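## Task

Transfer the masking tape roll from the desk to the counter and leave it resting there on its own, with the gripper open and the robot backed away. Every carton on the desk must stay off the floor, and the robot must end upright, neither fallen nor tilted.

## Robot and tools

Robot: a Rainbow Robotics RB-Y1 in simulation. It has a two-wheeled base with rear casters that drives forward/back and turns in place but cannot strafe. The base is 0.66 m long and 0.58 m wide, and its front edge sits 0.10 m ahead of the wheel axle. It has a folding torso (squat, shift, pitch, yaw), a head, and left and right 7-joint arms with parallel grippers. Loose objects may occasionally get nudged by outside forces.

Frames: the base frame has its origin on the floor between the drive wheels, with x forward, y left and z up. The chest, left_hand and right_hand positions are reported in it. A hand point is the spot between the finger pads. Fingers extend along the hand's -z and close along its x. Reported hand positions get less exact as reach grows. The odometry frame is the base frame as it was at scene start. Odometry counts wheel rotation only, so slipping shows up as motion. Heading is positive to the left, from -3.142 to 3.142.

execute_actions(actions, cameras): actions is a list holding one action, or empty to just read state and images. An action may hold:
- base: exactly one relative command. {"translate_m": d} is an offset in metres along the current heading, forward positive, -3 to 3. {"rotate_rad": d} is a relative turn in radians, left (CCW from above) positive, -3.2 to 3.2. A base move that would run too long at its top speed is refused.
- joints: a single dict of absolute targets keyed by joint name, covering both arms, torso and head in one place. Units are radians, except the grippers, which take metres of opening. Ranges: torso_squat_rad 0 to 1.2; torso_shift_rad -0.3 to 0.6; torso_pitch_rad -0.2 to 1.4; torso_yaw_rad -1.5 to 1.5 (left +). Per arm: shoulder_pitch -2.356 to 2.356 (0 hanging, negative raises forward); left_shoulder_roll 0 to 3.141 and right_shoulder_roll -3.141 to 0 (each lifts its arm outward); shoulder_yaw -2.094 to 2.094; elbow -2.617 to 0.01 (negative bends); forearm_roll -3.141 to 3.141; wrist_pitch -1.57 to 1.919 (negative tips the hand forward); hand_roll -2.705 to 2.705; gripper_m 0 to 0.1. Yaw and roll signs are the same on both arms (positive = left / CCW). head_pan_rad -0.523 to 0.523; head_tilt_rad -0.35 to 1.57 (positive looks down). The torso also obeys combined limits: squat+shift<=1.52; squat-shift+pitch<=1.57; shift+0.5pitch-0.4squat<=0.7; shift+0.3pitch-0.5squat<=0.39. Breaking one leaves the torso short and reports off_target.
- speeds: caps for this action only, translate_m 0.05 to 0.4 m/s and rotate_rad 0.1 to 1.509 rad/s. The upper values are the defaults.
- min_time_s: 0.1 to 8, the shortest duration of each arm and head motion in this action.
Default top speeds: arm joints 1 rad/s (forearm_roll, wrist_pitch, hand_roll 1.5), head 1.5, squat and pitch 0.3, shift 0.15, yaw 0.6, grippers 0.1 m/s. Parts start together and may finish at different times. Joints you omit may keep pushing toward older targets. Any unknown key or out-of-range number rejects the whole call. cameras picks among head_camera, left_wrist_camera, right_wrist_camera or all. Leaving it out means all; [] means none. The pictures line lists image order.

wait(seconds 0 to 10): lets the scene run without new commands and returns state and images. zoom_image(camera, region [x0,y0,x1,y1] in pixels, at most 504x504) enlarges part of that camera's latest full image. finished_scene(scene): ends the current scene, given by its number, for good. It reports success and gives the next task. Replying without a tool call ends everything.

Reading results: base_status and joint_status describe how each commanded motion ended. done means it reached the target; for the base it only means the wheels turned the commanded amount. off_target means it rested elsewhere and may still push. time_out means the motion ran too long. contact_stop means an arm or torso met firm resistance. stopped_with_arm means the torso halted because an arm contact-stopped. limit_stop_at_own_body means a self-collision guard halted it before touching. limit_stop_at_motor_heat means a heat stop. A stop by contact, timeout or stopped_with_arm freezes the whole group (torso joints, or all joints of one arm) and discards their targets. "joint command not followed" plus a cause line means an arm's targets were blocked by the collision check, often with a suggested fix. Gripper targets still run. Blocked joints show not_followed and may be retried later. on_its_own lists what you did not command; its "held at" values are targets, not positions. When gripping, command an opening at least 0.005 m narrower than the object; the resulting off_target is expected.

After a contact stop, first back the stalled part away in its own action, arms before torso. Exception: if both hands share one object and the torso contact-stops immediately with nothing in the way, resend all arm joints (not grippers) at their current joint_positions, then repeat the torso command. The base never stops on collision and can keep shoving furniture. A bent leg can stick out in front of the base, and leg contact can push the robot back without odometry noticing. Each arm carries at most 3 kg. A heavy load held far forward can tip the robot, and nothing stops that. Never let the arms strike or squeeze each other, grippers included. High joint torque triggers a 10 s full stop (load limits: shoulders 61.6 N m, elbows 31.6, wrist joints 22). Holding loads heats motors: MOTOR HOT warns at 65 °C, and at 80 °C an OVER-TEMPERATURE FAULT brakes that arm; resend targets afterwards. The robot holds its last command while you think. Avoid dropping, slamming or pushing objects hard, and never knock a carton to the floor.

Cameras: the head_camera is 896x504, and the wrist cameras are 644x364. The given calibration (K, distortion, T_world_to_cam mapping base frame to camera) is approximate. Wrist camera poses come from joint readings and can be noticeably off at long reach.

Each tool is called after "Call:" by a JSON object that holds its "method" and its "body", one argument or row to a line.

## Session

I'll start by checking the current state and images of the scene.

Call:
{"method": "execute_actions", "body": {
  "actions": []
}}

Scene clock: 0.00 s.
base_odometry: x=+0.000 y=+0.000 heading=+0.000 (m, m, rad; odometry frame)
base_status: not commanded
joint_positions: torso_squat_rad=+0.350 torso_shift_rad=+0.000 torso_pitch_rad=+0.001 torso_yaw_rad=+0.001 left_shoulder_pitch_rad=+0.022 left_shoulder_roll_rad=+0.022 left_shoulder_yaw_rad=+0.048 left_elbow_rad=-0.289 left_forearm_roll_rad=+0.009 left_wrist_pitch_rad=+0.032 left_hand_roll_rad=-0.015 left_gripper_m=+0.100 right_shoulder_pitch_rad=-0.001 right_shoulder_roll_rad=-0.012 right_shoulder_yaw_rad=+0.029 right_elbow_rad=-0.222 right_forearm_roll_rad=-0.027 right_wrist_pitch_rad=+0.002 right_hand_roll_rad=+0.013 right_gripper_m=+0.100 head_pan_rad=-0.001 head_tilt_rad=+0.400
joint_status: not commanded
chest: x=-0.2275 y=-0.0002 z=+1.2475 quat_wxyz=(+1.000, +0.000, +0.001, +0.000) (m; base frame)
left_hand: x=-0.1116 y=+0.2439 z=+0.5720 quat_wxyz=(+0.993, +0.015, -0.118, +0.024) (m; base frame)
right_hand: x=-0.1204 y=-0.2258 z=+0.5699 quat_wxyz=(+0.994, -0.003, -0.109, +0.009) (m; base frame)
pictures: head_camera, left_wrist_camera, right_wrist_camera
Images, in order (width x height): head_camera 896x504, left_wrist_camera 644x364, right_wrist_camera 644x364.

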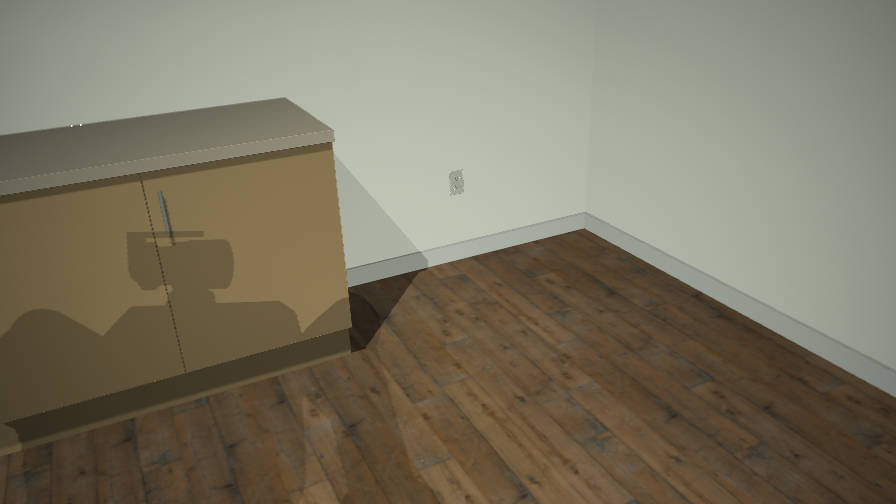

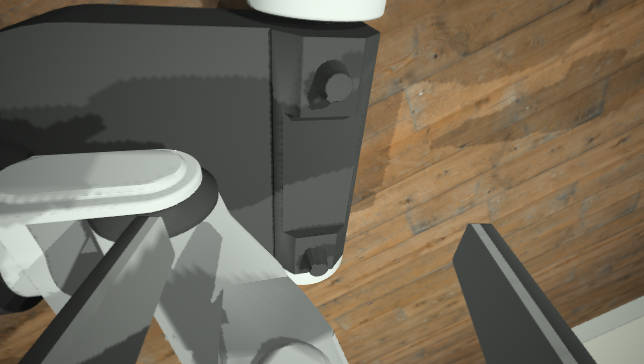

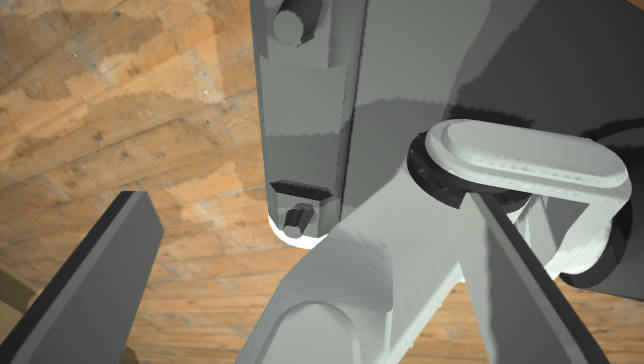

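I can see the counter to the front-left, but not the desk. I'll look around to find it.

Call:
{"method": "execute_actions", "body": {
  "actions": [
    {"joints": {"head_pan_rad": 0.5, "head_tilt_rad": 0.25}}
  ],
  "cameras": ["head_camera"]
}}

Scene clock: 3.97 s.
base_odometry: x=+0.000 y=+0.000 heading=+0.000 (m, m, rad; odometry frame)
base_status: not commanded
joint_positions: torso_squat_rad=+0.350 torso_shift_rad=+0.000 torso_pitch_rad=+0.001 torso_yaw_rad=+0.001 left_shoulder_pitch_rad=+0.022 left_shoulder_roll_rad=+0.022 left_shoulder_yaw_rad=+0.048 left_elbow_rad=-0.289 left_forearm_roll_rad=+0.009 left_wrist_pitch_rad=+0.032 left_hand_roll_rad=-0.015 left_gripper_m=+0.100 right_shoulder_pitch_rad=-0.001 right_shoulder_roll_rad=-0.012 right_shoulder_yaw_rad=+0.029 right_elbow_rad=-0.222 right_forearm_roll_rad=-0.027 right_wrist_pitch_rad=+0.002 right_hand_roll_rad=+0.013 right_gripper_m=+0.100 head_pan_rad=+0.500 head_tilt_rad=+0.250
joint_status: all done
chest: x=-0.2275 y=-0.0002 z=+1.2475 quat_wxyz=(+1.000, +0.000, +0.001, +0.000) (m; base frame)
left_hand: x=-0.1116 y=+0.2439 z=+0.5720 quat_wxyz=(+0.993, +0.015, -0.118, +0.024) (m; base frame)
right_hand: x=-0.1204 y=-0.2258 z=+0.5699 quat_wxyz=(+0.994, -0.003, -0.109, +0.009) (m; base frame)
pictures: head_camera
camera_calibration (this result's frames):
head_camera: T_world_to_cam=[[0.498325, -0.866088, -0.0395387, 0.161263], [-0.268803, -0.110983, -0.95678, 1.38964], [0.824268, 0.487415, -0.288112, 0.534262], [0, 0, 0, 1]] pos_world=[-0.147199, 0.0334863, 1.48988]
Images, in order (width x height): head_camera 896x504.

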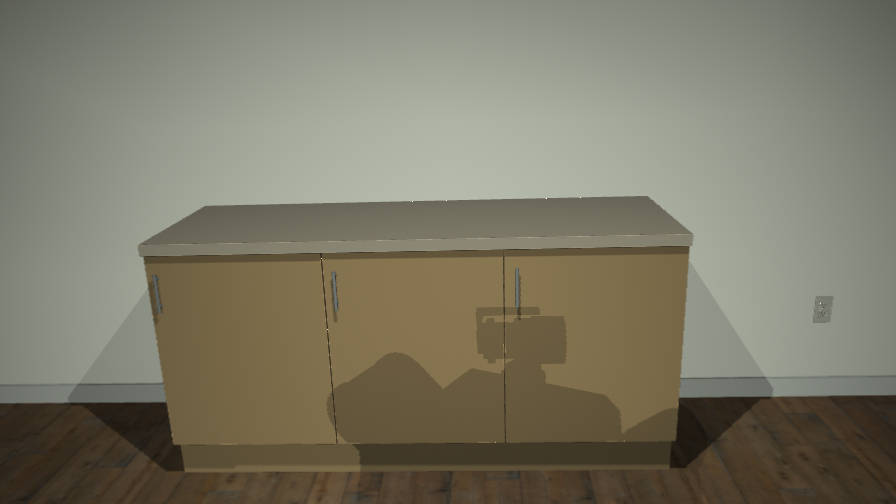

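The counter is at a heading of about 0.5 rad. Next I'll turn to find the desk.

Call:
{"method": "execute_actions", "body": {
  "actions": [
    {"base": {"rotate_rad": 1.5}, "joints": {"head_pan_rad": 0.0, "head_tilt_rad": 0.3}}
  ],
  "cameras": ["head_camera"]
}}

Scene clock: 11.07 s.
base_odometry: x=+0.000 y=+0.000 heading=+1.499 (m, m, rad; odometry frame)
base_status: done
joint_positions: torso_squat_rad=+0.350 torso_shift_rad=+0.000 torso_pitch_rad=+0.001 torso_yaw_rad=+0.001 left_shoulder_pitch_rad=+0.022 left_shoulder_roll_rad=+0.022 left_shoulder_yaw_rad=+0.048 left_elbow_rad=-0.289 left_forearm_roll_rad=+0.009 left_wrist_pitch_rad=+0.032 left_hand_roll_rad=-0.015 left_gripper_m=+0.100 right_shoulder_pitch_rad=-0.001 right_shoulder_roll_rad=-0.012 right_shoulder_yaw_rad=+0.029 right_elbow_rad=-0.222 right_forearm_roll_rad=-0.027 right_wrist_pitch_rad=+0.002 right_hand_roll_rad=+0.013 right_gripper_m=+0.100 head_pan_rad=+0.000 head_tilt_rad=+0.300
joint_status: all done
chest: x=-0.2275 y=-0.0002 z=+1.2475 quat_wxyz=(+1.000, +0.000, +0.001, +0.000) (m; base frame)
left_hand: x=-0.1116 y=+0.2439 z=+0.5720 quat_wxyz=(+0.993, +0.015, -0.118, +0.024) (m; base frame)
right_hand: x=-0.1204 y=-0.2258 z=+0.5699 quat_wxyz=(+0.994, -0.003, -0.109, +0.009) (m; base frame)
pictures: head_camera
camera_calibration (this result's frames):
head_camera: T_world_to_cam=[[0.0202092, -0.998996, -0.0399923, 0.0637111], [-0.336676, 0.0308644, -0.941114, 1.35306], [0.941404, 0.0324836, -0.335715, 0.627115], [0, 0, 0, 1]] pos_world=[-0.136113, 0.00151489, 1.48646]
Images, in order (width x height): head_camera 896x504.

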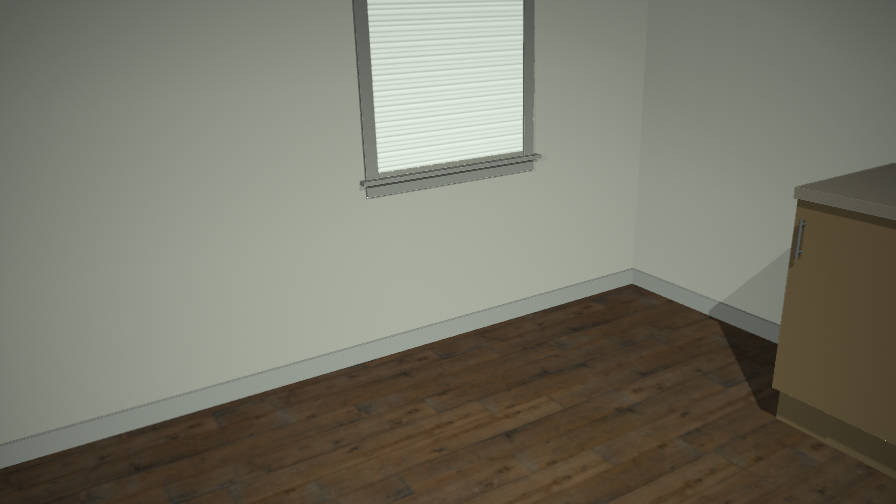

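Call:
{"method": "execute_actions", "body": {
  "actions": [
    {"base": {"rotate_rad": 1.2}}
  ],
  "cameras": ["head_camera"]
}}

Scene clock: 16.33 s.
base_odometry: x=+0.000 y=+0.000 heading=+2.699 (m, m, rad; odometry frame)
base_status: done
joint_positions: torso_squat_rad=+0.350 torso_shift_rad=+0.000 torso_pitch_rad=+0.001 torso_yaw_rad=+0.001 left_shoulder_pitch_rad=+0.022 left_shoulder_roll_rad=+0.022 left_shoulder_yaw_rad=+0.048 left_elbow_rad=-0.289 left_forearm_roll_rad=+0.009 left_wrist_pitch_rad=+0.032 left_hand_roll_rad=-0.015 left_gripper_m=+0.100 right_shoulder_pitch_rad=-0.001 right_shoulder_roll_rad=-0.012 right_shoulder_yaw_rad=+0.029 right_elbow_rad=-0.222 right_forearm_roll_rad=-0.027 right_wrist_pitch_rad=+0.002 right_hand_roll_rad=+0.013 right_gripper_m=+0.100 head_pan_rad=+0.000 head_tilt_rad=+0.300
joint_status: not commanded
chest: x=-0.2275 y=-0.0002 z=+1.2475 quat_wxyz=(+1.000, +0.000, +0.001, +0.000) (m; base frame)
left_hand: x=-0.1116 y=+0.2439 z=+0.5720 quat_wxyz=(+0.993, +0.015, -0.118, +0.024) (m; base frame)
right_hand: x=-0.1204 y=-0.2258 z=+0.5699 quat_wxyz=(+0.994, -0.003, -0.109, +0.009) (m; base frame)
pictures: head_camera
camera_calibration (this result's frames):
head_camera: T_world_to_cam=[[0.020208, -0.998996, -0.0399873, 0.0637094], [-0.336676, 0.0308601, -0.941115, 1.35306], [0.941404, 0.0324808, -0.335714, 0.627115], [0, 0, 0, 1]] pos_world=[-0.136113, 0.0015207, 1.48646]
Images, in order (width x height): head_camera 896x504.

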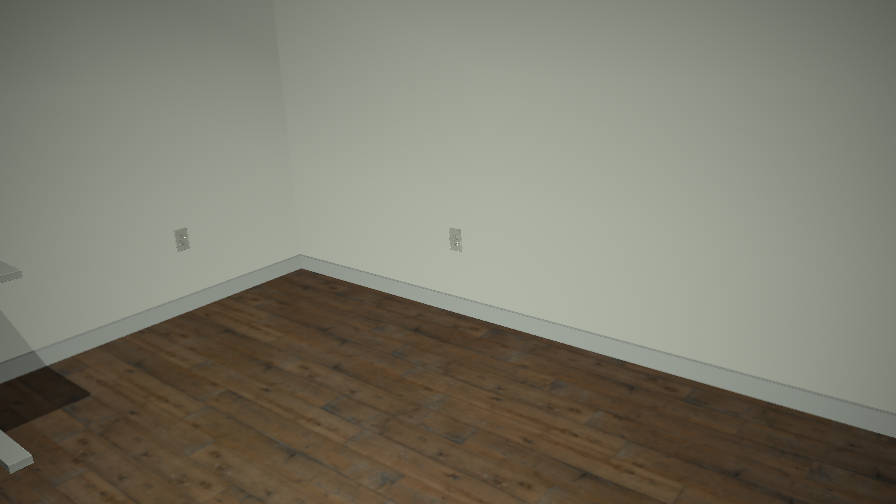

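The edge of the desk shows at the left of the frame, so I'll keep turning.

Call:
{"method": "execute_actions", "body": {
  "actions": [
    {"base": {"rotate_rad": 0.9}, "joints": {"head_tilt_rad": 0.45}}
  ],
  "cameras": ["head_camera"]
}}

Scene clock: 21.87 s.
base_odometry: x=+0.000 y=+0.000 heading=-2.685 (m, m, rad; odometry frame)
base_status: done
joint_positions: torso_squat_rad=+0.350 torso_shift_rad=+0.000 torso_pitch_rad=+0.001 torso_yaw_rad=+0.001 left_shoulder_pitch_rad=+0.022 left_shoulder_roll_rad=+0.022 left_shoulder_yaw_rad=+0.048 left_elbow_rad=-0.289 left_forearm_roll_rad=+0.009 left_wrist_pitch_rad=+0.032 left_hand_roll_rad=-0.015 left_gripper_m=+0.100 right_shoulder_pitch_rad=-0.001 right_shoulder_roll_rad=-0.012 right_shoulder_yaw_rad=+0.029 right_elbow_rad=-0.222 right_forearm_roll_rad=-0.027 right_wrist_pitch_rad=+0.002 right_hand_roll_rad=+0.013 right_gripper_m=+0.100 head_pan_rad=+0.000 head_tilt_rad=+0.450
joint_status: all done
chest: x=-0.2275 y=-0.0002 z=+1.2475 quat_wxyz=(+1.000, +0.000, +0.001, +0.000) (m; base frame)
left_hand: x=-0.1116 y=+0.2439 z=+0.5720 quat_wxyz=(+0.993, +0.015, -0.118, +0.024) (m; base frame)
right_hand: x=-0.1204 y=-0.2258 z=+0.5699 quat_wxyz=(+0.994, -0.003, -0.109, +0.009) (m; base frame)
pictures: head_camera
camera_calibration (this result's frames):
head_camera: T_world_to_cam=[[0.0140306, -0.999001, -0.0424221, 0.0659604], [-0.473536, 0.0307282, -0.880238, 1.23684], [0.880663, 0.0324387, -0.472632, 0.812841], [0, 0, 0, 1]] pos_world=[-0.131077, 0.00152111, 1.47569]
Images, in order (width x height): head_camera 896x504.

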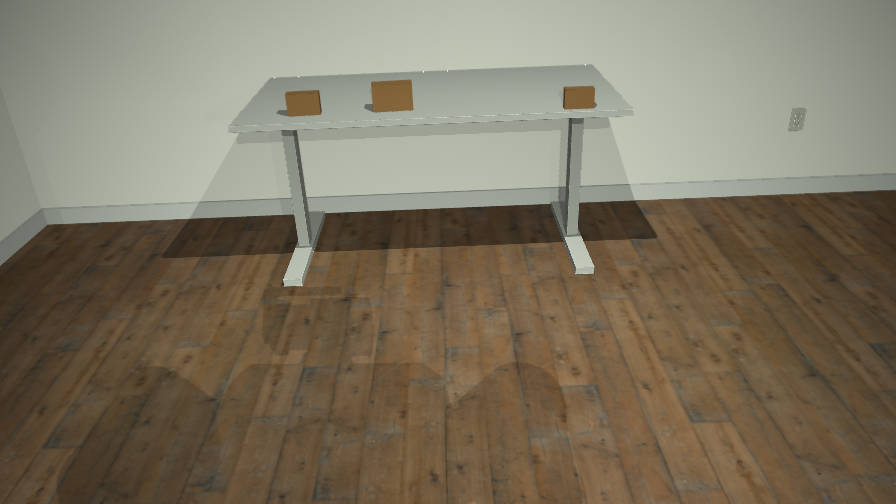

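I've found the desk, and it has three cartons on it. I'll zoom in to look for the tape.

Call:
{"method": "zoom_image", "body": {
  "camera": "head_camera",
  "region": [220, 40, 650, 160]
}}

Region (220, 40, 650, 160) of head_camera's 896x504 image, scaled by 1.172, with more detail than that image has; it fills the top 141 rows of this view, and the rest is white.

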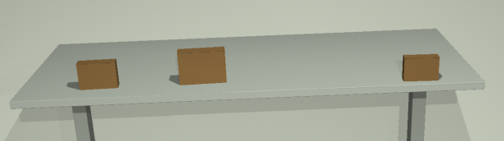

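The tape isn't visible from this distance, so I'll drive closer to the desk for a better view.

Call:
{"method": "execute_actions", "body": {
  "actions": [
    {"base": {"translate_m": 1.3}, "joints": {"head_tilt_rad": 0.5}}
  ],
  "cameras": ["head_camera"]
}}

Scene clock: 35.33 s.
base_odometry: x=-1.166 y=-0.574 heading=-2.684 (m, m, rad; odometry frame)
base_status: done
joint_positions: torso_squat_rad=+0.350 torso_shift_rad=+0.000 torso_pitch_rad=+0.001 torso_yaw_rad=+0.001 left_shoulder_pitch_rad=+0.022 left_shoulder_roll_rad=+0.022 left_shoulder_yaw_rad=+0.048 left_elbow_rad=-0.289 left_forearm_roll_rad=+0.009 left_wrist_pitch_rad=+0.032 left_hand_roll_rad=-0.015 left_gripper_m=+0.100 right_shoulder_pitch_rad=-0.001 right_shoulder_roll_rad=-0.012 right_shoulder_yaw_rad=+0.029 right_elbow_rad=-0.222 right_forearm_roll_rad=-0.027 right_wrist_pitch_rad=+0.002 right_hand_roll_rad=+0.013 right_gripper_m=+0.100 head_pan_rad=+0.000 head_tilt_rad=+0.500
joint_status: all done
chest: x=-0.2275 y=-0.0002 z=+1.2475 quat_wxyz=(+1.000, +0.000, +0.001, +0.000) (m; base frame)
left_hand: x=-0.1115 y=+0.2439 z=+0.5720 quat_wxyz=(+0.993, +0.015, -0.118, +0.024) (m; base frame)
right_hand: x=-0.1204 y=-0.2258 z=+0.5699 quat_wxyz=(+0.994, -0.003, -0.109, +0.009) (m; base frame)
pictures: head_camera
camera_calibration (this result's frames):
head_camera: T_world_to_cam=[[0.0118955, -0.999003, -0.0430243, 0.0663926], [-0.517014, 0.0306846, -0.855427, 1.19204], [0.855894, 0.0324198, -0.516134, 0.870662], [0, 0, 0, 1]] pos_world=[-0.129683, 0.00152248, 1.47194]
Images, in order (width x height): head_camera 896x504.

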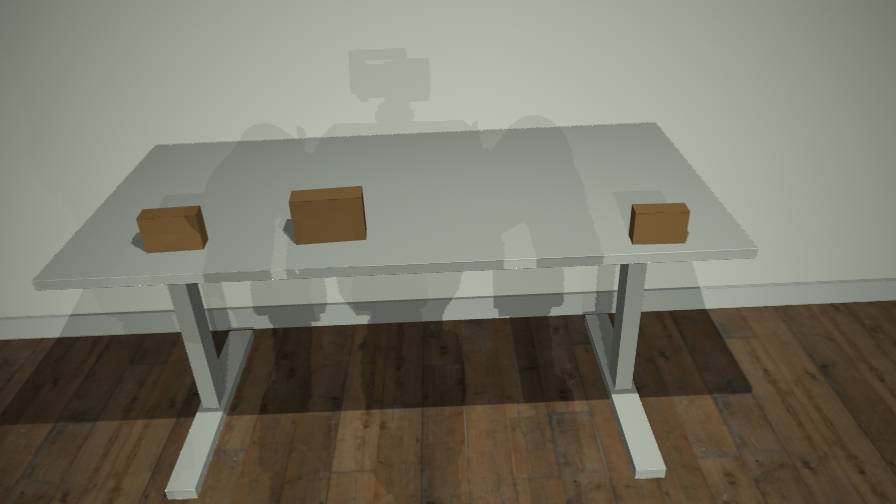

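Call:
{"method": "zoom_image", "body": {
  "camera": "head_camera",
  "region": [30, 110, 470, 300]
}}

Call:
{"method": "zoom_image", "body": {
  "camera": "head_camera",
  "region": [380, 110, 780, 290]
}}

Region (30, 110, 470, 300) of head_camera's 896x504 image, scaled by 1.145, with more detail than that image has; it fills the top 218 rows of this view, and the rest is white.

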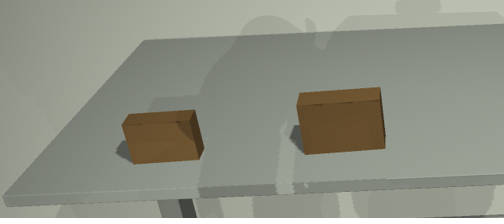

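Region (380, 110, 780, 290) of head_camera's 896x504 image, scaled by 1.260, with more detail than that image has; it fills the top 227 rows of this view, and the rest is white.

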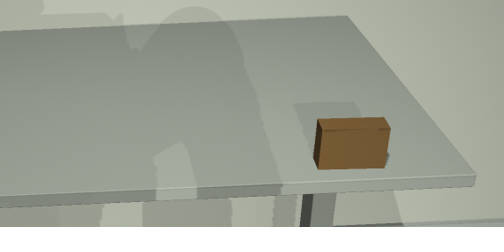

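The tape may be hidden behind a carton. I'll move closer and tilt the head down to see over them.

Call:
{"method": "execute_actions", "body": {
  "actions": [
    {"base": {"translate_m": 0.5}, "joints": {"head_tilt_rad": 0.75}}
  ],
  "cameras": ["head_camera"]
}}

Scene clock: 50.87 s.
base_odometry: x=-1.615 y=-0.795 heading=-2.683 (m, m, rad; odometry frame)
base_status: done
joint_positions: torso_squat_rad=+0.350 torso_shift_rad=+0.000 torso_pitch_rad=+0.001 torso_yaw_rad=+0.001 left_shoulder_pitch_rad=+0.022 left_shoulder_roll_rad=+0.022 left_shoulder_yaw_rad=+0.048 left_elbow_rad=-0.289 left_forearm_roll_rad=+0.009 left_wrist_pitch_rad=+0.032 left_hand_roll_rad=-0.015 left_gripper_m=+0.100 right_shoulder_pitch_rad=-0.001 right_shoulder_roll_rad=-0.012 right_shoulder_yaw_rad=+0.029 right_elbow_rad=-0.222 right_forearm_roll_rad=-0.027 right_wrist_pitch_rad=+0.002 right_hand_roll_rad=+0.013 right_gripper_m=+0.100 head_pan_rad=+0.000 head_tilt_rad=+0.750
joint_status: all done
chest: x=-0.2275 y=-0.0002 z=+1.2475 quat_wxyz=(+1.000, +0.000, +0.001, +0.000) (m; base frame)
left_hand: x=-0.1115 y=+0.2439 z=+0.5720 quat_wxyz=(+0.993, +0.015, -0.118, +0.024) (m; base frame)
right_hand: x=-0.1204 y=-0.2258 z=+0.5699 quat_wxyz=(+0.994, -0.003, -0.109, +0.009) (m; base frame)
pictures: head_camera
camera_calibration (this result's frames):
head_camera: T_world_to_cam=[[0.000934957, -0.999013, -0.0443978, 0.0661322], [-0.712603, 0.0304825, -0.700905, 0.928242], [0.701567, 0.0322933, -0.711871, 1.12231], [0, 0, 0, 1]] pos_world=[-0.125973, 0.00152848, 1.45249]
Images, in order (width x height): head_camera 896x504.

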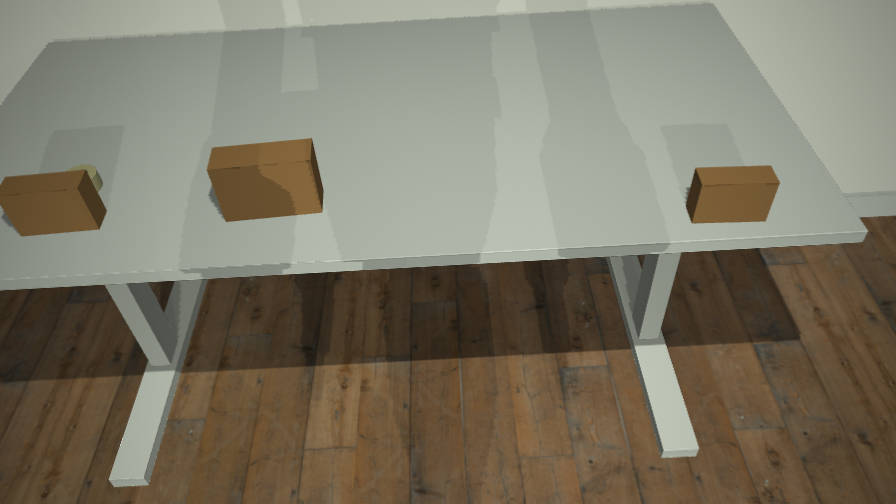

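Something small is showing behind the leftmost carton. I'll zoom in on it.

Call:
{"method": "zoom_image", "body": {
  "camera": "head_camera",
  "region": [0, 120, 160, 250]
}}

Region (0, 120, 160, 250) of head_camera's 896x504 image, scaled by 3.150, with more detail than that image has; it fills the top 410 rows of this view, and the rest is white.

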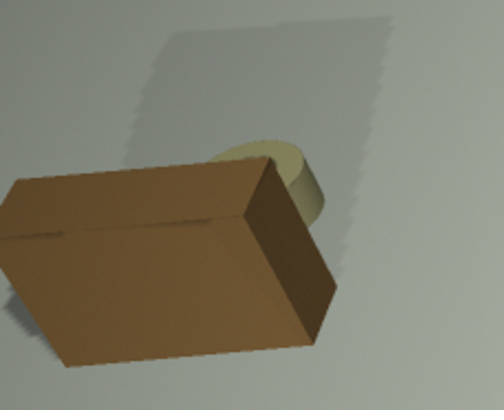

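The tape roll is tucked behind the right rear corner of the left carton. I'll reposition so the left shoulder lines up with it, and raise the left arm on the way.

Call:
{"method": "execute_actions", "body": {
  "actions": [
    {"base": {"rotate_rad": 0.81}, "joints": {"left_shoulder_pitch_rad": -0.3, "left_shoulder_roll_rad": 0.25, "left_elbow_rad": -1.6, "left_wrist_pitch_rad": 0.3}}
  ],
  "cameras": []
}}

Call:
{"method": "execute_actions", "body": {
  "actions": [
    {"base": {"translate_m": 0.5}}
  ],
  "cameras": []
}}

Call:
{"method": "execute_actions", "body": {
  "actions": [
    {"base": {"rotate_rad": -0.78}, "joints": {"head_tilt_rad": 0.9, "head_pan_rad": 0.2}}
  ],
  "cameras": ["head_camera"]
}}

Scene clock: 151.47 s.
base_odometry: x=-1.615 y=-0.795 heading=-1.874 (m, m, rad; odometry frame)
base_status: done
joint_positions: torso_squat_rad=+0.350 torso_shift_rad=+0.000 torso_pitch_rad=+0.001 torso_yaw_rad=+0.001 left_shoulder_pitch_rad=-0.300 left_shoulder_roll_rad=+0.250 left_shoulder_yaw_rad=+0.048 left_elbow_rad=-1.600 left_forearm_roll_rad=+0.009 left_wrist_pitch_rad=+0.300 left_hand_roll_rad=-0.015 left_gripper_m=+0.100 right_shoulder_pitch_rad=-0.001 right_shoulder_roll_rad=-0.012 right_shoulder_yaw_rad=+0.029 right_elbow_rad=-0.222 right_forearm_roll_rad=-0.027 right_wrist_pitch_rad=+0.002 right_hand_roll_rad=+0.013 right_gripper_m=+0.100 head_pan_rad=+0.000 head_tilt_rad=+0.750
joint_status: all done
chest: x=-0.2275 y=-0.0003 z=+1.2475 quat_wxyz=(+1.000, +0.000, +0.001, +0.000) (m; base frame)
left_hand: x=+0.3657 y=+0.2757 z=+1.1397 quat_wxyz=(+0.692, +0.091, -0.712, -0.083) (m; base frame)
right_hand: x=-0.1204 y=-0.2258 z=+0.5699 quat_wxyz=(+0.994, -0.003, -0.109, +0.009) (m; base frame)
pictures: none
No camera images: the call's "cameras" was empty. Leave "cameras" out to get every camera's image.

Scene clock: 154.17 s.
base_odometry: x=-1.764 y=-1.272 heading=-1.873 (m, m, rad; odometry frame)
base_status: done
joint_positions: torso_squat_rad=+0.350 torso_shift_rad=+0.000 torso_pitch_rad=+0.001 torso_yaw_rad=+0.001 left_shoulder_pitch_rad=-0.300 left_shoulder_roll_rad=+0.250 left_shoulder_yaw_rad=+0.048 left_elbow_rad=-1.600 left_forearm_roll_rad=+0.009 left_wrist_pitch_rad=+0.300 left_hand_roll_rad=-0.015 left_gripper_m=+0.100 right_shoulder_pitch_rad=-0.001 right_shoulder_roll_rad=-0.012 right_shoulder_yaw_rad=+0.029 right_elbow_rad=-0.222 right_forearm_roll_rad=-0.027 right_wrist_pitch_rad=+0.002 right_hand_roll_rad=+0.013 right_gripper_m=+0.100 head_pan_rad=+0.000 head_tilt_rad=+0.750
joint_status: not commanded
chest: x=-0.2275 y=-0.0003 z=+1.2475 quat_wxyz=(+1.000, +0.000, +0.001, +0.000) (m; base frame)
left_hand: x=+0.3658 y=+0.2757 z=+1.1397 quat_wxyz=(+0.692, +0.091, -0.712, -0.083) (m; base frame)
right_hand: x=-0.1204 y=-0.2258 z=+0.5699 quat_wxyz=(+0.994, -0.003, -0.109, +0.009) (m; base frame)
pictures: none
No camera images: the call's "cameras" was empty. Leave "cameras" out to get every camera's image.

Scene clock: 157.23 s.
base_odometry: x=-1.764 y=-1.272 heading=-2.653 (m, m, rad; odometry frame)
base_status: done
joint_positions: torso_squat_rad=+0.350 torso_shift_rad=+0.000 torso_pitch_rad=+0.001 torso_yaw_rad=+0.001 left_shoulder_pitch_rad=-0.300 left_shoulder_roll_rad=+0.250 left_shoulder_yaw_rad=+0.048 left_elbow_rad=-1.600 left_forearm_roll_rad=+0.009 left_wrist_pitch_rad=+0.300 left_hand_roll_rad=-0.015 left_gripper_m=+0.100 right_shoulder_pitch_rad=-0.001 right_shoulder_roll_rad=-0.012 right_shoulder_yaw_rad=+0.029 right_elbow_rad=-0.222 right_forearm_roll_rad=-0.027 right_wrist_pitch_rad=+0.002 right_hand_roll_rad=+0.013 right_gripper_m=+0.100 head_pan_rad=+0.200 head_tilt_rad=+0.900
joint_status: all done
chest: x=-0.2275 y=-0.0002 z=+1.2475 quat_wxyz=(+1.000, +0.000, +0.001, +0.000) (m; base frame)
left_hand: x=+0.3658 y=+0.2757 z=+1.1397 quat_wxyz=(+0.692, +0.091, -0.712, -0.083) (m; base frame)
right_hand: x=-0.1204 y=-0.2258 z=+0.5699 quat_wxyz=(+0.994, -0.003, -0.109, +0.009) (m; base frame)
pictures: head_camera
camera_calibration (this result's frames):
head_camera: T_world_to_cam=[[0.192833, -0.980238, -0.044157, 0.105186], [-0.799241, -0.130802, -0.586604, 0.744945], [0.569235, 0.148408, -0.808669, 1.23533], [0, 0, 0, 1]] pos_world=[-0.128083, 0.0172149, 1.4406]
Images, in order (width x height): head_camera 896x504.

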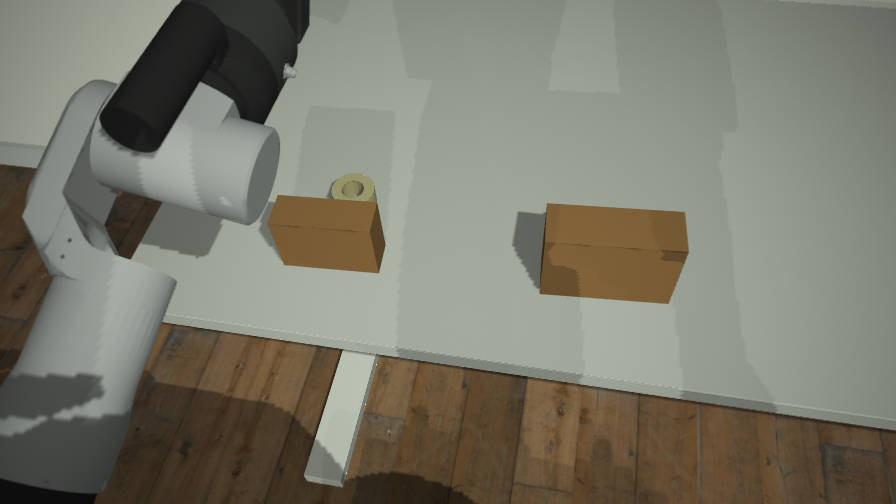

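Call:
{"method": "zoom_image", "body": {
  "camera": "head_camera",
  "region": [250, 130, 450, 290]
}}

Region (250, 130, 450, 290) of head_camera's 896x504 image, scaled by 2.520, with more detail than that image has; it fills the top 403 rows of this view, and the rest is white.

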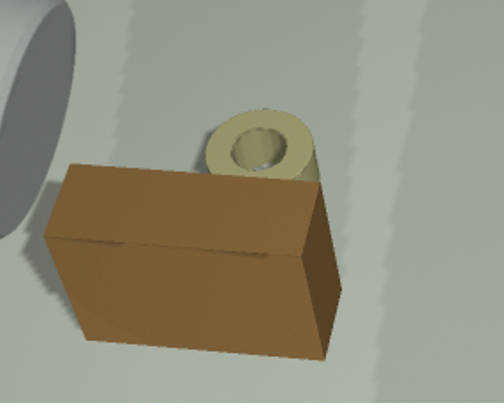

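The tape sits just behind the left carton. I'll drive in a little with the arm held high and take another look before moving the arm.

Call:
{"method": "execute_actions", "body": {
  "actions": [
    {"base": {"translate_m": 0.15}}
  ],
  "cameras": ["head_camera"]
}}

Scene clock: 279.27 s.
base_odometry: x=-1.896 y=-1.343 heading=-2.654 (m, m, rad; odometry frame)
base_status: done
joint_positions: torso_squat_rad=+0.350 torso_shift_rad=+0.000 torso_pitch_rad=+0.001 torso_yaw_rad=+0.001 left_shoulder_pitch_rad=-0.300 left_shoulder_roll_rad=+0.250 left_shoulder_yaw_rad=+0.048 left_elbow_rad=-1.600 left_forearm_roll_rad=+0.009 left_wrist_pitch_rad=+0.300 left_hand_roll_rad=-0.015 left_gripper_m=+0.100 right_shoulder_pitch_rad=-0.001 right_shoulder_roll_rad=-0.012 right_shoulder_yaw_rad=+0.029 right_elbow_rad=-0.222 right_forearm_roll_rad=-0.027 right_wrist_pitch_rad=+0.002 right_hand_roll_rad=+0.013 right_gripper_m=+0.100 head_pan_rad=+0.200 head_tilt_rad=+0.900
joint_status: not commanded
chest: x=-0.2274 y=-0.0002 z=+1.2475 quat_wxyz=(+1.000, +0.000, +0.001, +0.000) (m; base frame)
left_hand: x=+0.3658 y=+0.2757 z=+1.1396 quat_wxyz=(+0.692, +0.091, -0.712, -0.083) (m; base frame)
right_hand: x=-0.1204 y=-0.2258 z=+0.5699 quat_wxyz=(+0.994, -0.003, -0.109, +0.009) (m; base frame)
pictures: head_camera
camera_calibration (this result's frames):
head_camera: T_world_to_cam=[[0.192831, -0.980237, -0.0441723, 0.105195], [-0.799286, -0.130803, -0.586542, 0.744895], [0.569173, 0.14841, -0.808713, 1.23534], [0, 0, 0, 1]] pos_world=[-0.128024, 0.0172141, 1.4406]
Images, in order (width x height): head_camera 896x504.

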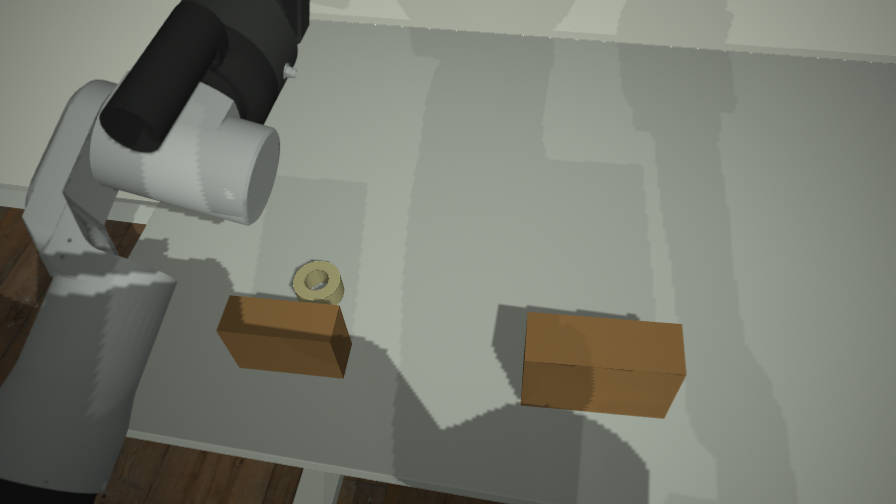

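Better angle now. I'll zoom in to get a precise pixel for the tape.

Call:
{"method": "zoom_image", "body": {
  "camera": "head_camera",
  "region": [200, 230, 380, 400]
}}

Region (200, 230, 380, 400) of head_camera's 896x504 image, scaled by 2.800, with more detail than that image has.

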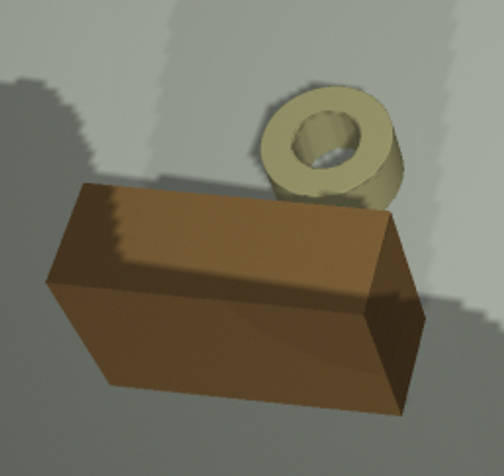

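The tape centre is at about (0.28, 0.28) in the base frame, with roughly 3 cm of gap to the carton's back face. Next I'll lean the torso and bring the left hand to a pointing-down pose well above the tape.

Call:
{"method": "execute_actions", "body": {
  "actions": [
    {"joints": {"torso_pitch_rad": 0.3, "torso_squat_rad": 0.1, "left_shoulder_pitch_rad": -0.65, "left_shoulder_roll_rad": 0.4, "left_shoulder_yaw_rad": 0.0, "left_elbow_rad": -1.39, "left_forearm_roll_rad": 0.4, "left_wrist_pitch_rad": 1.74, "left_hand_roll_rad": -1.57, "left_gripper_m": 0.1, "head_tilt_rad": 0.7, "head_pan_rad": 0.3}}
  ],
  "cameras": ["head_camera", "left_wrist_camera"]
}}

Scene clock: 296.33 s.
base_odometry: x=-1.896 y=-1.343 heading=-2.654 (m, m, rad; odometry frame)
base_status: not commanded
joint_positions: torso_squat_rad=+0.100 torso_shift_rad=+0.000 torso_pitch_rad=+0.300 torso_yaw_rad=+0.001 left_shoulder_pitch_rad=-0.650 left_shoulder_roll_rad=+0.400 left_shoulder_yaw_rad=+0.000 left_elbow_rad=-1.390 left_forearm_roll_rad=+0.400 left_wrist_pitch_rad=+1.740 left_hand_roll_rad=-1.570 left_gripper_m=+0.100 right_shoulder_pitch_rad=-0.001 right_shoulder_roll_rad=-0.012 right_shoulder_yaw_rad=+0.029 right_elbow_rad=-0.222 right_forearm_roll_rad=-0.027 right_wrist_pitch_rad=+0.002 right_hand_roll_rad=+0.013 right_gripper_m=+0.100 head_pan_rad=+0.300 head_tilt_rad=+0.700
joint_status: all done
chest: x=-0.1364 y=-0.0002 z=+1.2726 quat_wxyz=(+0.989, +0.000, +0.149, +0.000) (m; base frame)
left_hand: x=+0.2663 y=+0.2730 z=+0.8955 quat_wxyz=(+0.653, -0.013, +0.004, -0.758) (m; base frame)
right_hand: x=-0.2335 y=-0.2258 z=+0.5935 quat_wxyz=(+0.999, -0.002, +0.040, +0.009) (m; base frame)
pictures: head_camera, left_wrist_camera
camera_calibration (this result's frames):
head_camera: T_world_to_cam=[[0.271881, -0.953443, -0.130487, 0.207149], [-0.842965, -0.17055, -0.510219, 0.755877], [0.46421, 0.248715, -0.850088, 1.21285], [0, 0, 0, 1]] pos_world=[0.0178391, 0.0247656, 1.44373]
left_wrist_camera: T_world_to_cam=[[-0.105459, -0.994115, 0.0247743, 0.273834], [-0.781654, 0.09827, 0.615922, -0.327509], [-0.614732, 0.0455899, -0.787417, 0.940721], [0, 0, 0, 1]] pos_world=[0.351172, 0.26152, 0.935676]
Images, in order (width x height): head_camera 896x504, left_wrist_camera 644x364.

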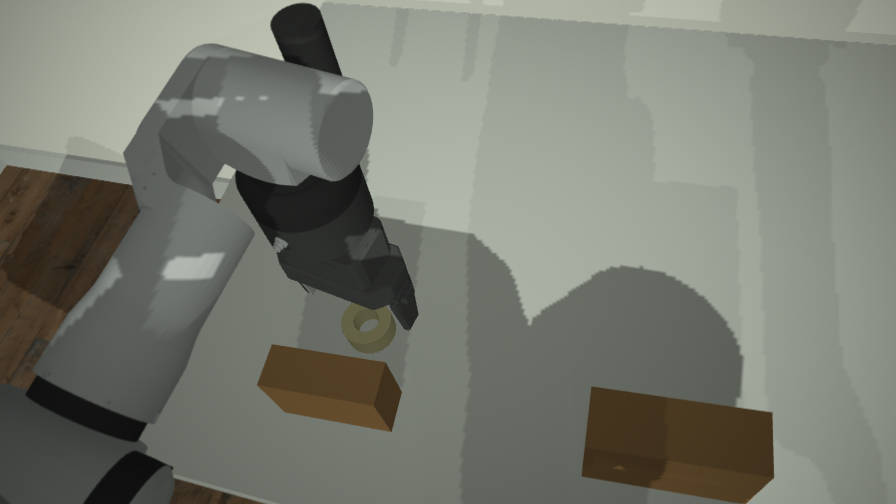

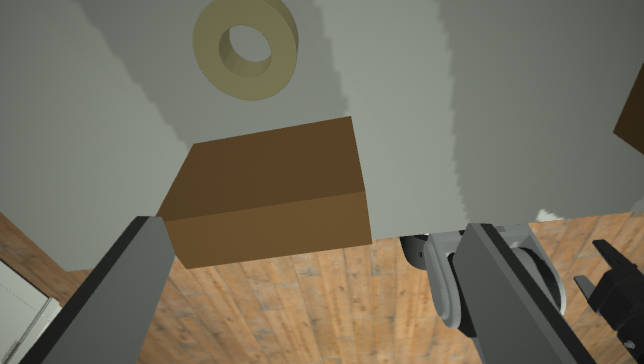

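The hand is vertical and close to target. The wrist camera is rigidly mounted on the hand, so I trust its offset more than the head camera's. It shows the tape about 4 cm further forward and 3.5 cm further left. I'll correct with a short drive and a slight torso yaw.

Call:
{"method": "execute_actions", "body": {
  "actions": [
    {"base": {"translate_m": 0.06}, "joints": {"torso_yaw_rad": 0.07}}
  ],
  "cameras": ["head_camera", "left_wrist_camera"]
}}

Scene clock: 322.17 s.
base_odometry: x=-1.949 y=-1.371 heading=-2.654 (m, m, rad; odometry frame)
base_status: done
joint_positions: torso_squat_rad=+0.100 torso_shift_rad=+0.000 torso_pitch_rad=+0.300 torso_yaw_rad=+0.070 left_shoulder_pitch_rad=-0.650 left_shoulder_roll_rad=+0.400 left_shoulder_yaw_rad=+0.000 left_elbow_rad=-1.390 left_forearm_roll_rad=+0.400 left_wrist_pitch_rad=+1.740 left_hand_roll_rad=-1.570 left_gripper_m=+0.100 right_shoulder_pitch_rad=-0.001 right_shoulder_roll_rad=-0.012 right_shoulder_yaw_rad=+0.029 right_elbow_rad=-0.222 right_forearm_roll_rad=-0.027 right_wrist_pitch_rad=+0.002 right_hand_roll_rad=+0.013 right_gripper_m=+0.100 head_pan_rad=+0.300 head_tilt_rad=+0.700
joint_status: all done
chest: x=-0.1365 y=-0.0002 z=+1.2726 quat_wxyz=(+0.988, +0.005, +0.149, +0.035) (m; base frame)
left_hand: x=+0.2471 y=+0.3067 z=+0.9014 quat_wxyz=(+0.677, -0.006, +0.011, -0.736) (m; base frame)
right_hand: x=-0.2189 y=-0.2178 z=+0.5890 quat_wxyz=(+0.998, +0.007, +0.040, +0.042) (m; base frame)
pictures: head_camera, left_wrist_camera
camera_calibration (this result's frames):
head_camera: T_world_to_cam=[[0.334126, -0.930556, -0.149748, 0.240176], [-0.830227, -0.215364, -0.514141, 0.762549], [0.446187, 0.296113, -0.844532, 1.20336], [0, 0, 0, 1]] pos_world=[0.0159186, 0.0313944, 1.4443]
left_wrist_camera: T_world_to_cam=[[-0.039638, -0.999205, 0.00420956, 0.309002], [-0.786059, 0.033783, 0.617227, -0.329795], [-0.616879, 0.0211567, -0.786774, 0.939568], [0, 0, 0, 1]] pos_world=[0.332609, 0.30002, 0.941485]
Images, in order (width x height): head_camera 896x504, left_wrist_camera 644x364.

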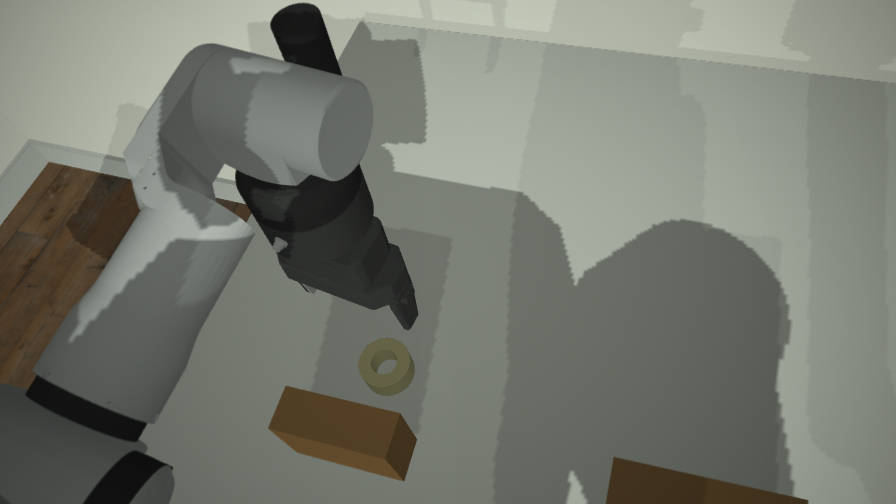

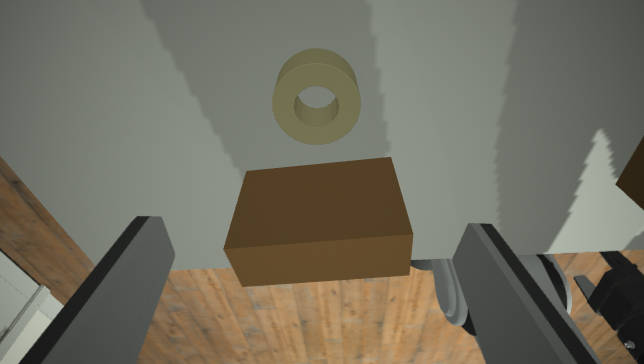

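The tape is now centred under the gripper in the wrist view. I'll lower in two stages by squatting, which keeps the motion vertical, and check halfway.

Call:
{"method": "execute_actions", "body": {
  "actions": [
    {"joints": {"torso_squat_rad": 0.55}}
  ],
  "cameras": ["head_camera", "left_wrist_camera"]
}}

Scene clock: 331.20 s.
base_odometry: x=-1.949 y=-1.371 heading=-2.654 (m, m, rad; odometry frame)
base_status: not commanded
joint_positions: torso_squat_rad=+0.550 torso_shift_rad=+0.000 torso_pitch_rad=+0.300 torso_yaw_rad=+0.070 left_shoulder_pitch_rad=-0.650 left_shoulder_roll_rad=+0.400 left_shoulder_yaw_rad=+0.000 left_elbow_rad=-1.390 left_forearm_roll_rad=+0.400 left_wrist_pitch_rad=+1.740 left_hand_roll_rad=-1.570 left_gripper_m=+0.100 right_shoulder_pitch_rad=-0.001 right_shoulder_roll_rad=-0.012 right_shoulder_yaw_rad=+0.029 right_elbow_rad=-0.222 right_forearm_roll_rad=-0.027 right_wrist_pitch_rad=+0.002 right_hand_roll_rad=+0.013 right_gripper_m=+0.100 head_pan_rad=+0.300 head_tilt_rad=+0.700
joint_status: all done
chest: x=-0.1366 y=-0.0002 z=+1.1729 quat_wxyz=(+0.988, +0.005, +0.149, +0.035) (m; base frame)
left_hand: x=+0.2471 y=+0.3068 z=+0.8018 quat_wxyz=(+0.677, -0.006, +0.011, -0.736) (m; base frame)
right_hand: x=-0.2189 y=-0.2178 z=+0.4892 quat_wxyz=(+0.998, +0.007, +0.040, +0.042) (m; base frame)
pictures: head_camera, left_wrist_camera
camera_calibration (this result's frames):
head_camera: T_world_to_cam=[[0.334164, -0.930556, -0.149665, 0.225224], [-0.830097, -0.215363, -0.514352, 0.711433], [0.446401, 0.296114, -0.844419, 1.11908], [0, 0, 0, 1]] pos_world=[0.0157369, 0.0314247, 1.34461]
left_wrist_camera: T_world_to_cam=[[-0.0396388, -0.999205, 0.0041995, 0.309458], [-0.786214, 0.0337826, 0.617031, -0.268143], [-0.616682, 0.0211566, -0.786928, 0.861228], [0, 0, 0, 1]] pos_world=[0.332553, 0.30005, 0.841877]
Images, in order (width x height): head_camera 896x504, left_wrist_camera 644x364.

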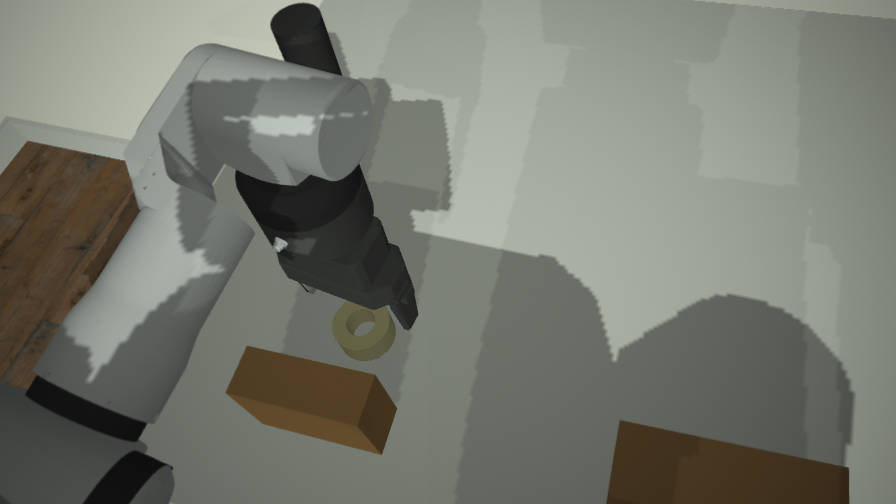

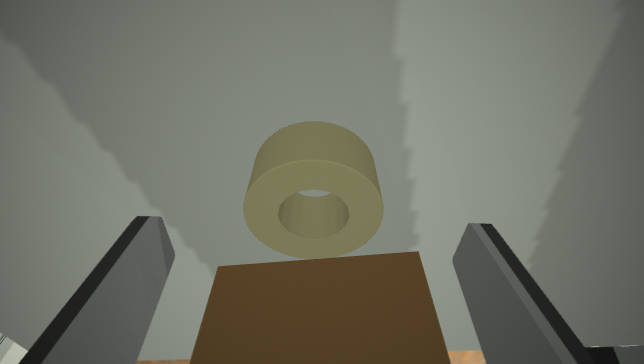

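The tape sits right between the fingers. From this view its top is at about z=0.746, so I'll lower about 6.5 cm more.

Call:
{"method": "execute_actions", "body": {
  "actions": [
    {"joints": {"torso_squat_rad": 0.70}}
  ],
  "cameras": ["head_camera", "left_wrist_camera"]
}}

Scene clock: 341.40 s.
base_odometry: x=-1.949 y=-1.371 heading=-2.654 (m, m, rad; odometry frame)
base_status: not commanded
joint_positions: torso_squat_rad=+0.694 torso_shift_rad=-0.003 torso_pitch_rad=+0.292 torso_yaw_rad=+0.071 left_shoulder_pitch_rad=-0.656 left_shoulder_roll_rad=+0.402 left_shoulder_yaw_rad=+0.002 left_elbow_rad=-1.394 left_forearm_roll_rad=+0.401 left_wrist_pitch_rad=+1.740 left_hand_roll_rad=-1.570 left_gripper_m=+0.100 right_shoulder_pitch_rad=-0.001 right_shoulder_roll_rad=-0.012 right_shoulder_yaw_rad=+0.029 right_elbow_rad=-0.222 right_forearm_roll_rad=-0.027 right_wrist_pitch_rad=+0.002 right_hand_roll_rad=+0.013 right_gripper_m=+0.100 head_pan_rad=+0.300 head_tilt_rad=+0.700
joint_status: torso_squat_rad contact_stop (moved +0.144 of +0.150)
chest: x=-0.1404 y=-0.0006 z=+1.1148 quat_wxyz=(+0.989, +0.006, +0.146, +0.035) (m; base frame)
left_hand: x=+0.2493 y=+0.3067 z=+0.7502 quat_wxyz=(+0.677, +0.000, +0.006, -0.736) (m; base frame)
right_hand: x=-0.2174 y=-0.2174 z=+0.4303 quat_wxyz=(+0.998, +0.007, +0.036, +0.043) (m; base frame)
pictures: head_camera, left_wrist_camera
camera_calibration (this result's frames):
head_camera: T_world_to_cam=[[0.335905, -0.930172, -0.148147, 0.215985], [-0.826082, -0.215373, -0.520772, 0.686058], [0.452501, 0.297311, -0.840743, 1.06857], [0, 0, 0, 1]] pos_world=[0.0106601, 0.0309632, 1.28767]
left_wrist_camera: T_world_to_cam=[[-0.0407611, -0.999165, 0.0027858, 0.31107], [-0.796233, 0.0341666, 0.604024, -0.222428], [-0.603615, 0.0224025, -0.796961, 0.825844], [0, 0, 0, 1]] pos_world=[0.334066, 0.299909, 0.791651]
Images, in order (width x height): head_camera 896x504, left_wrist_camera 644x364.

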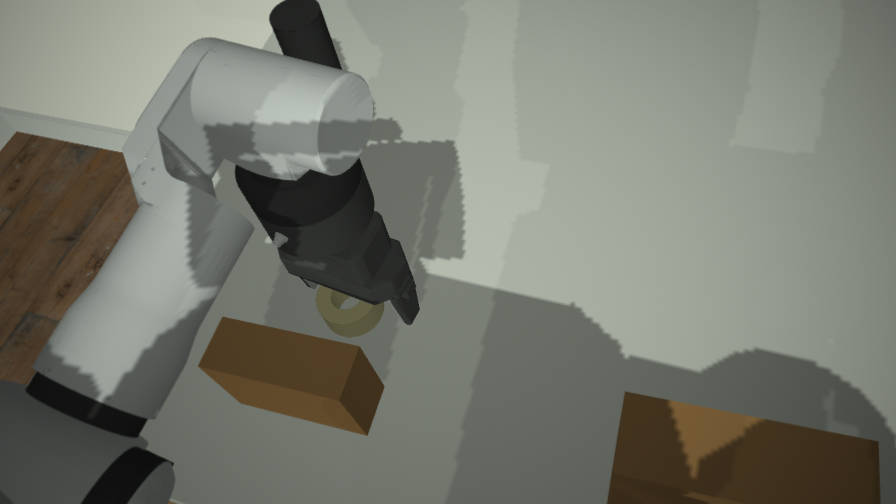

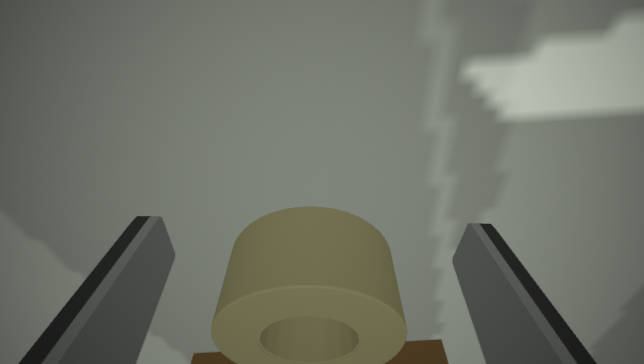

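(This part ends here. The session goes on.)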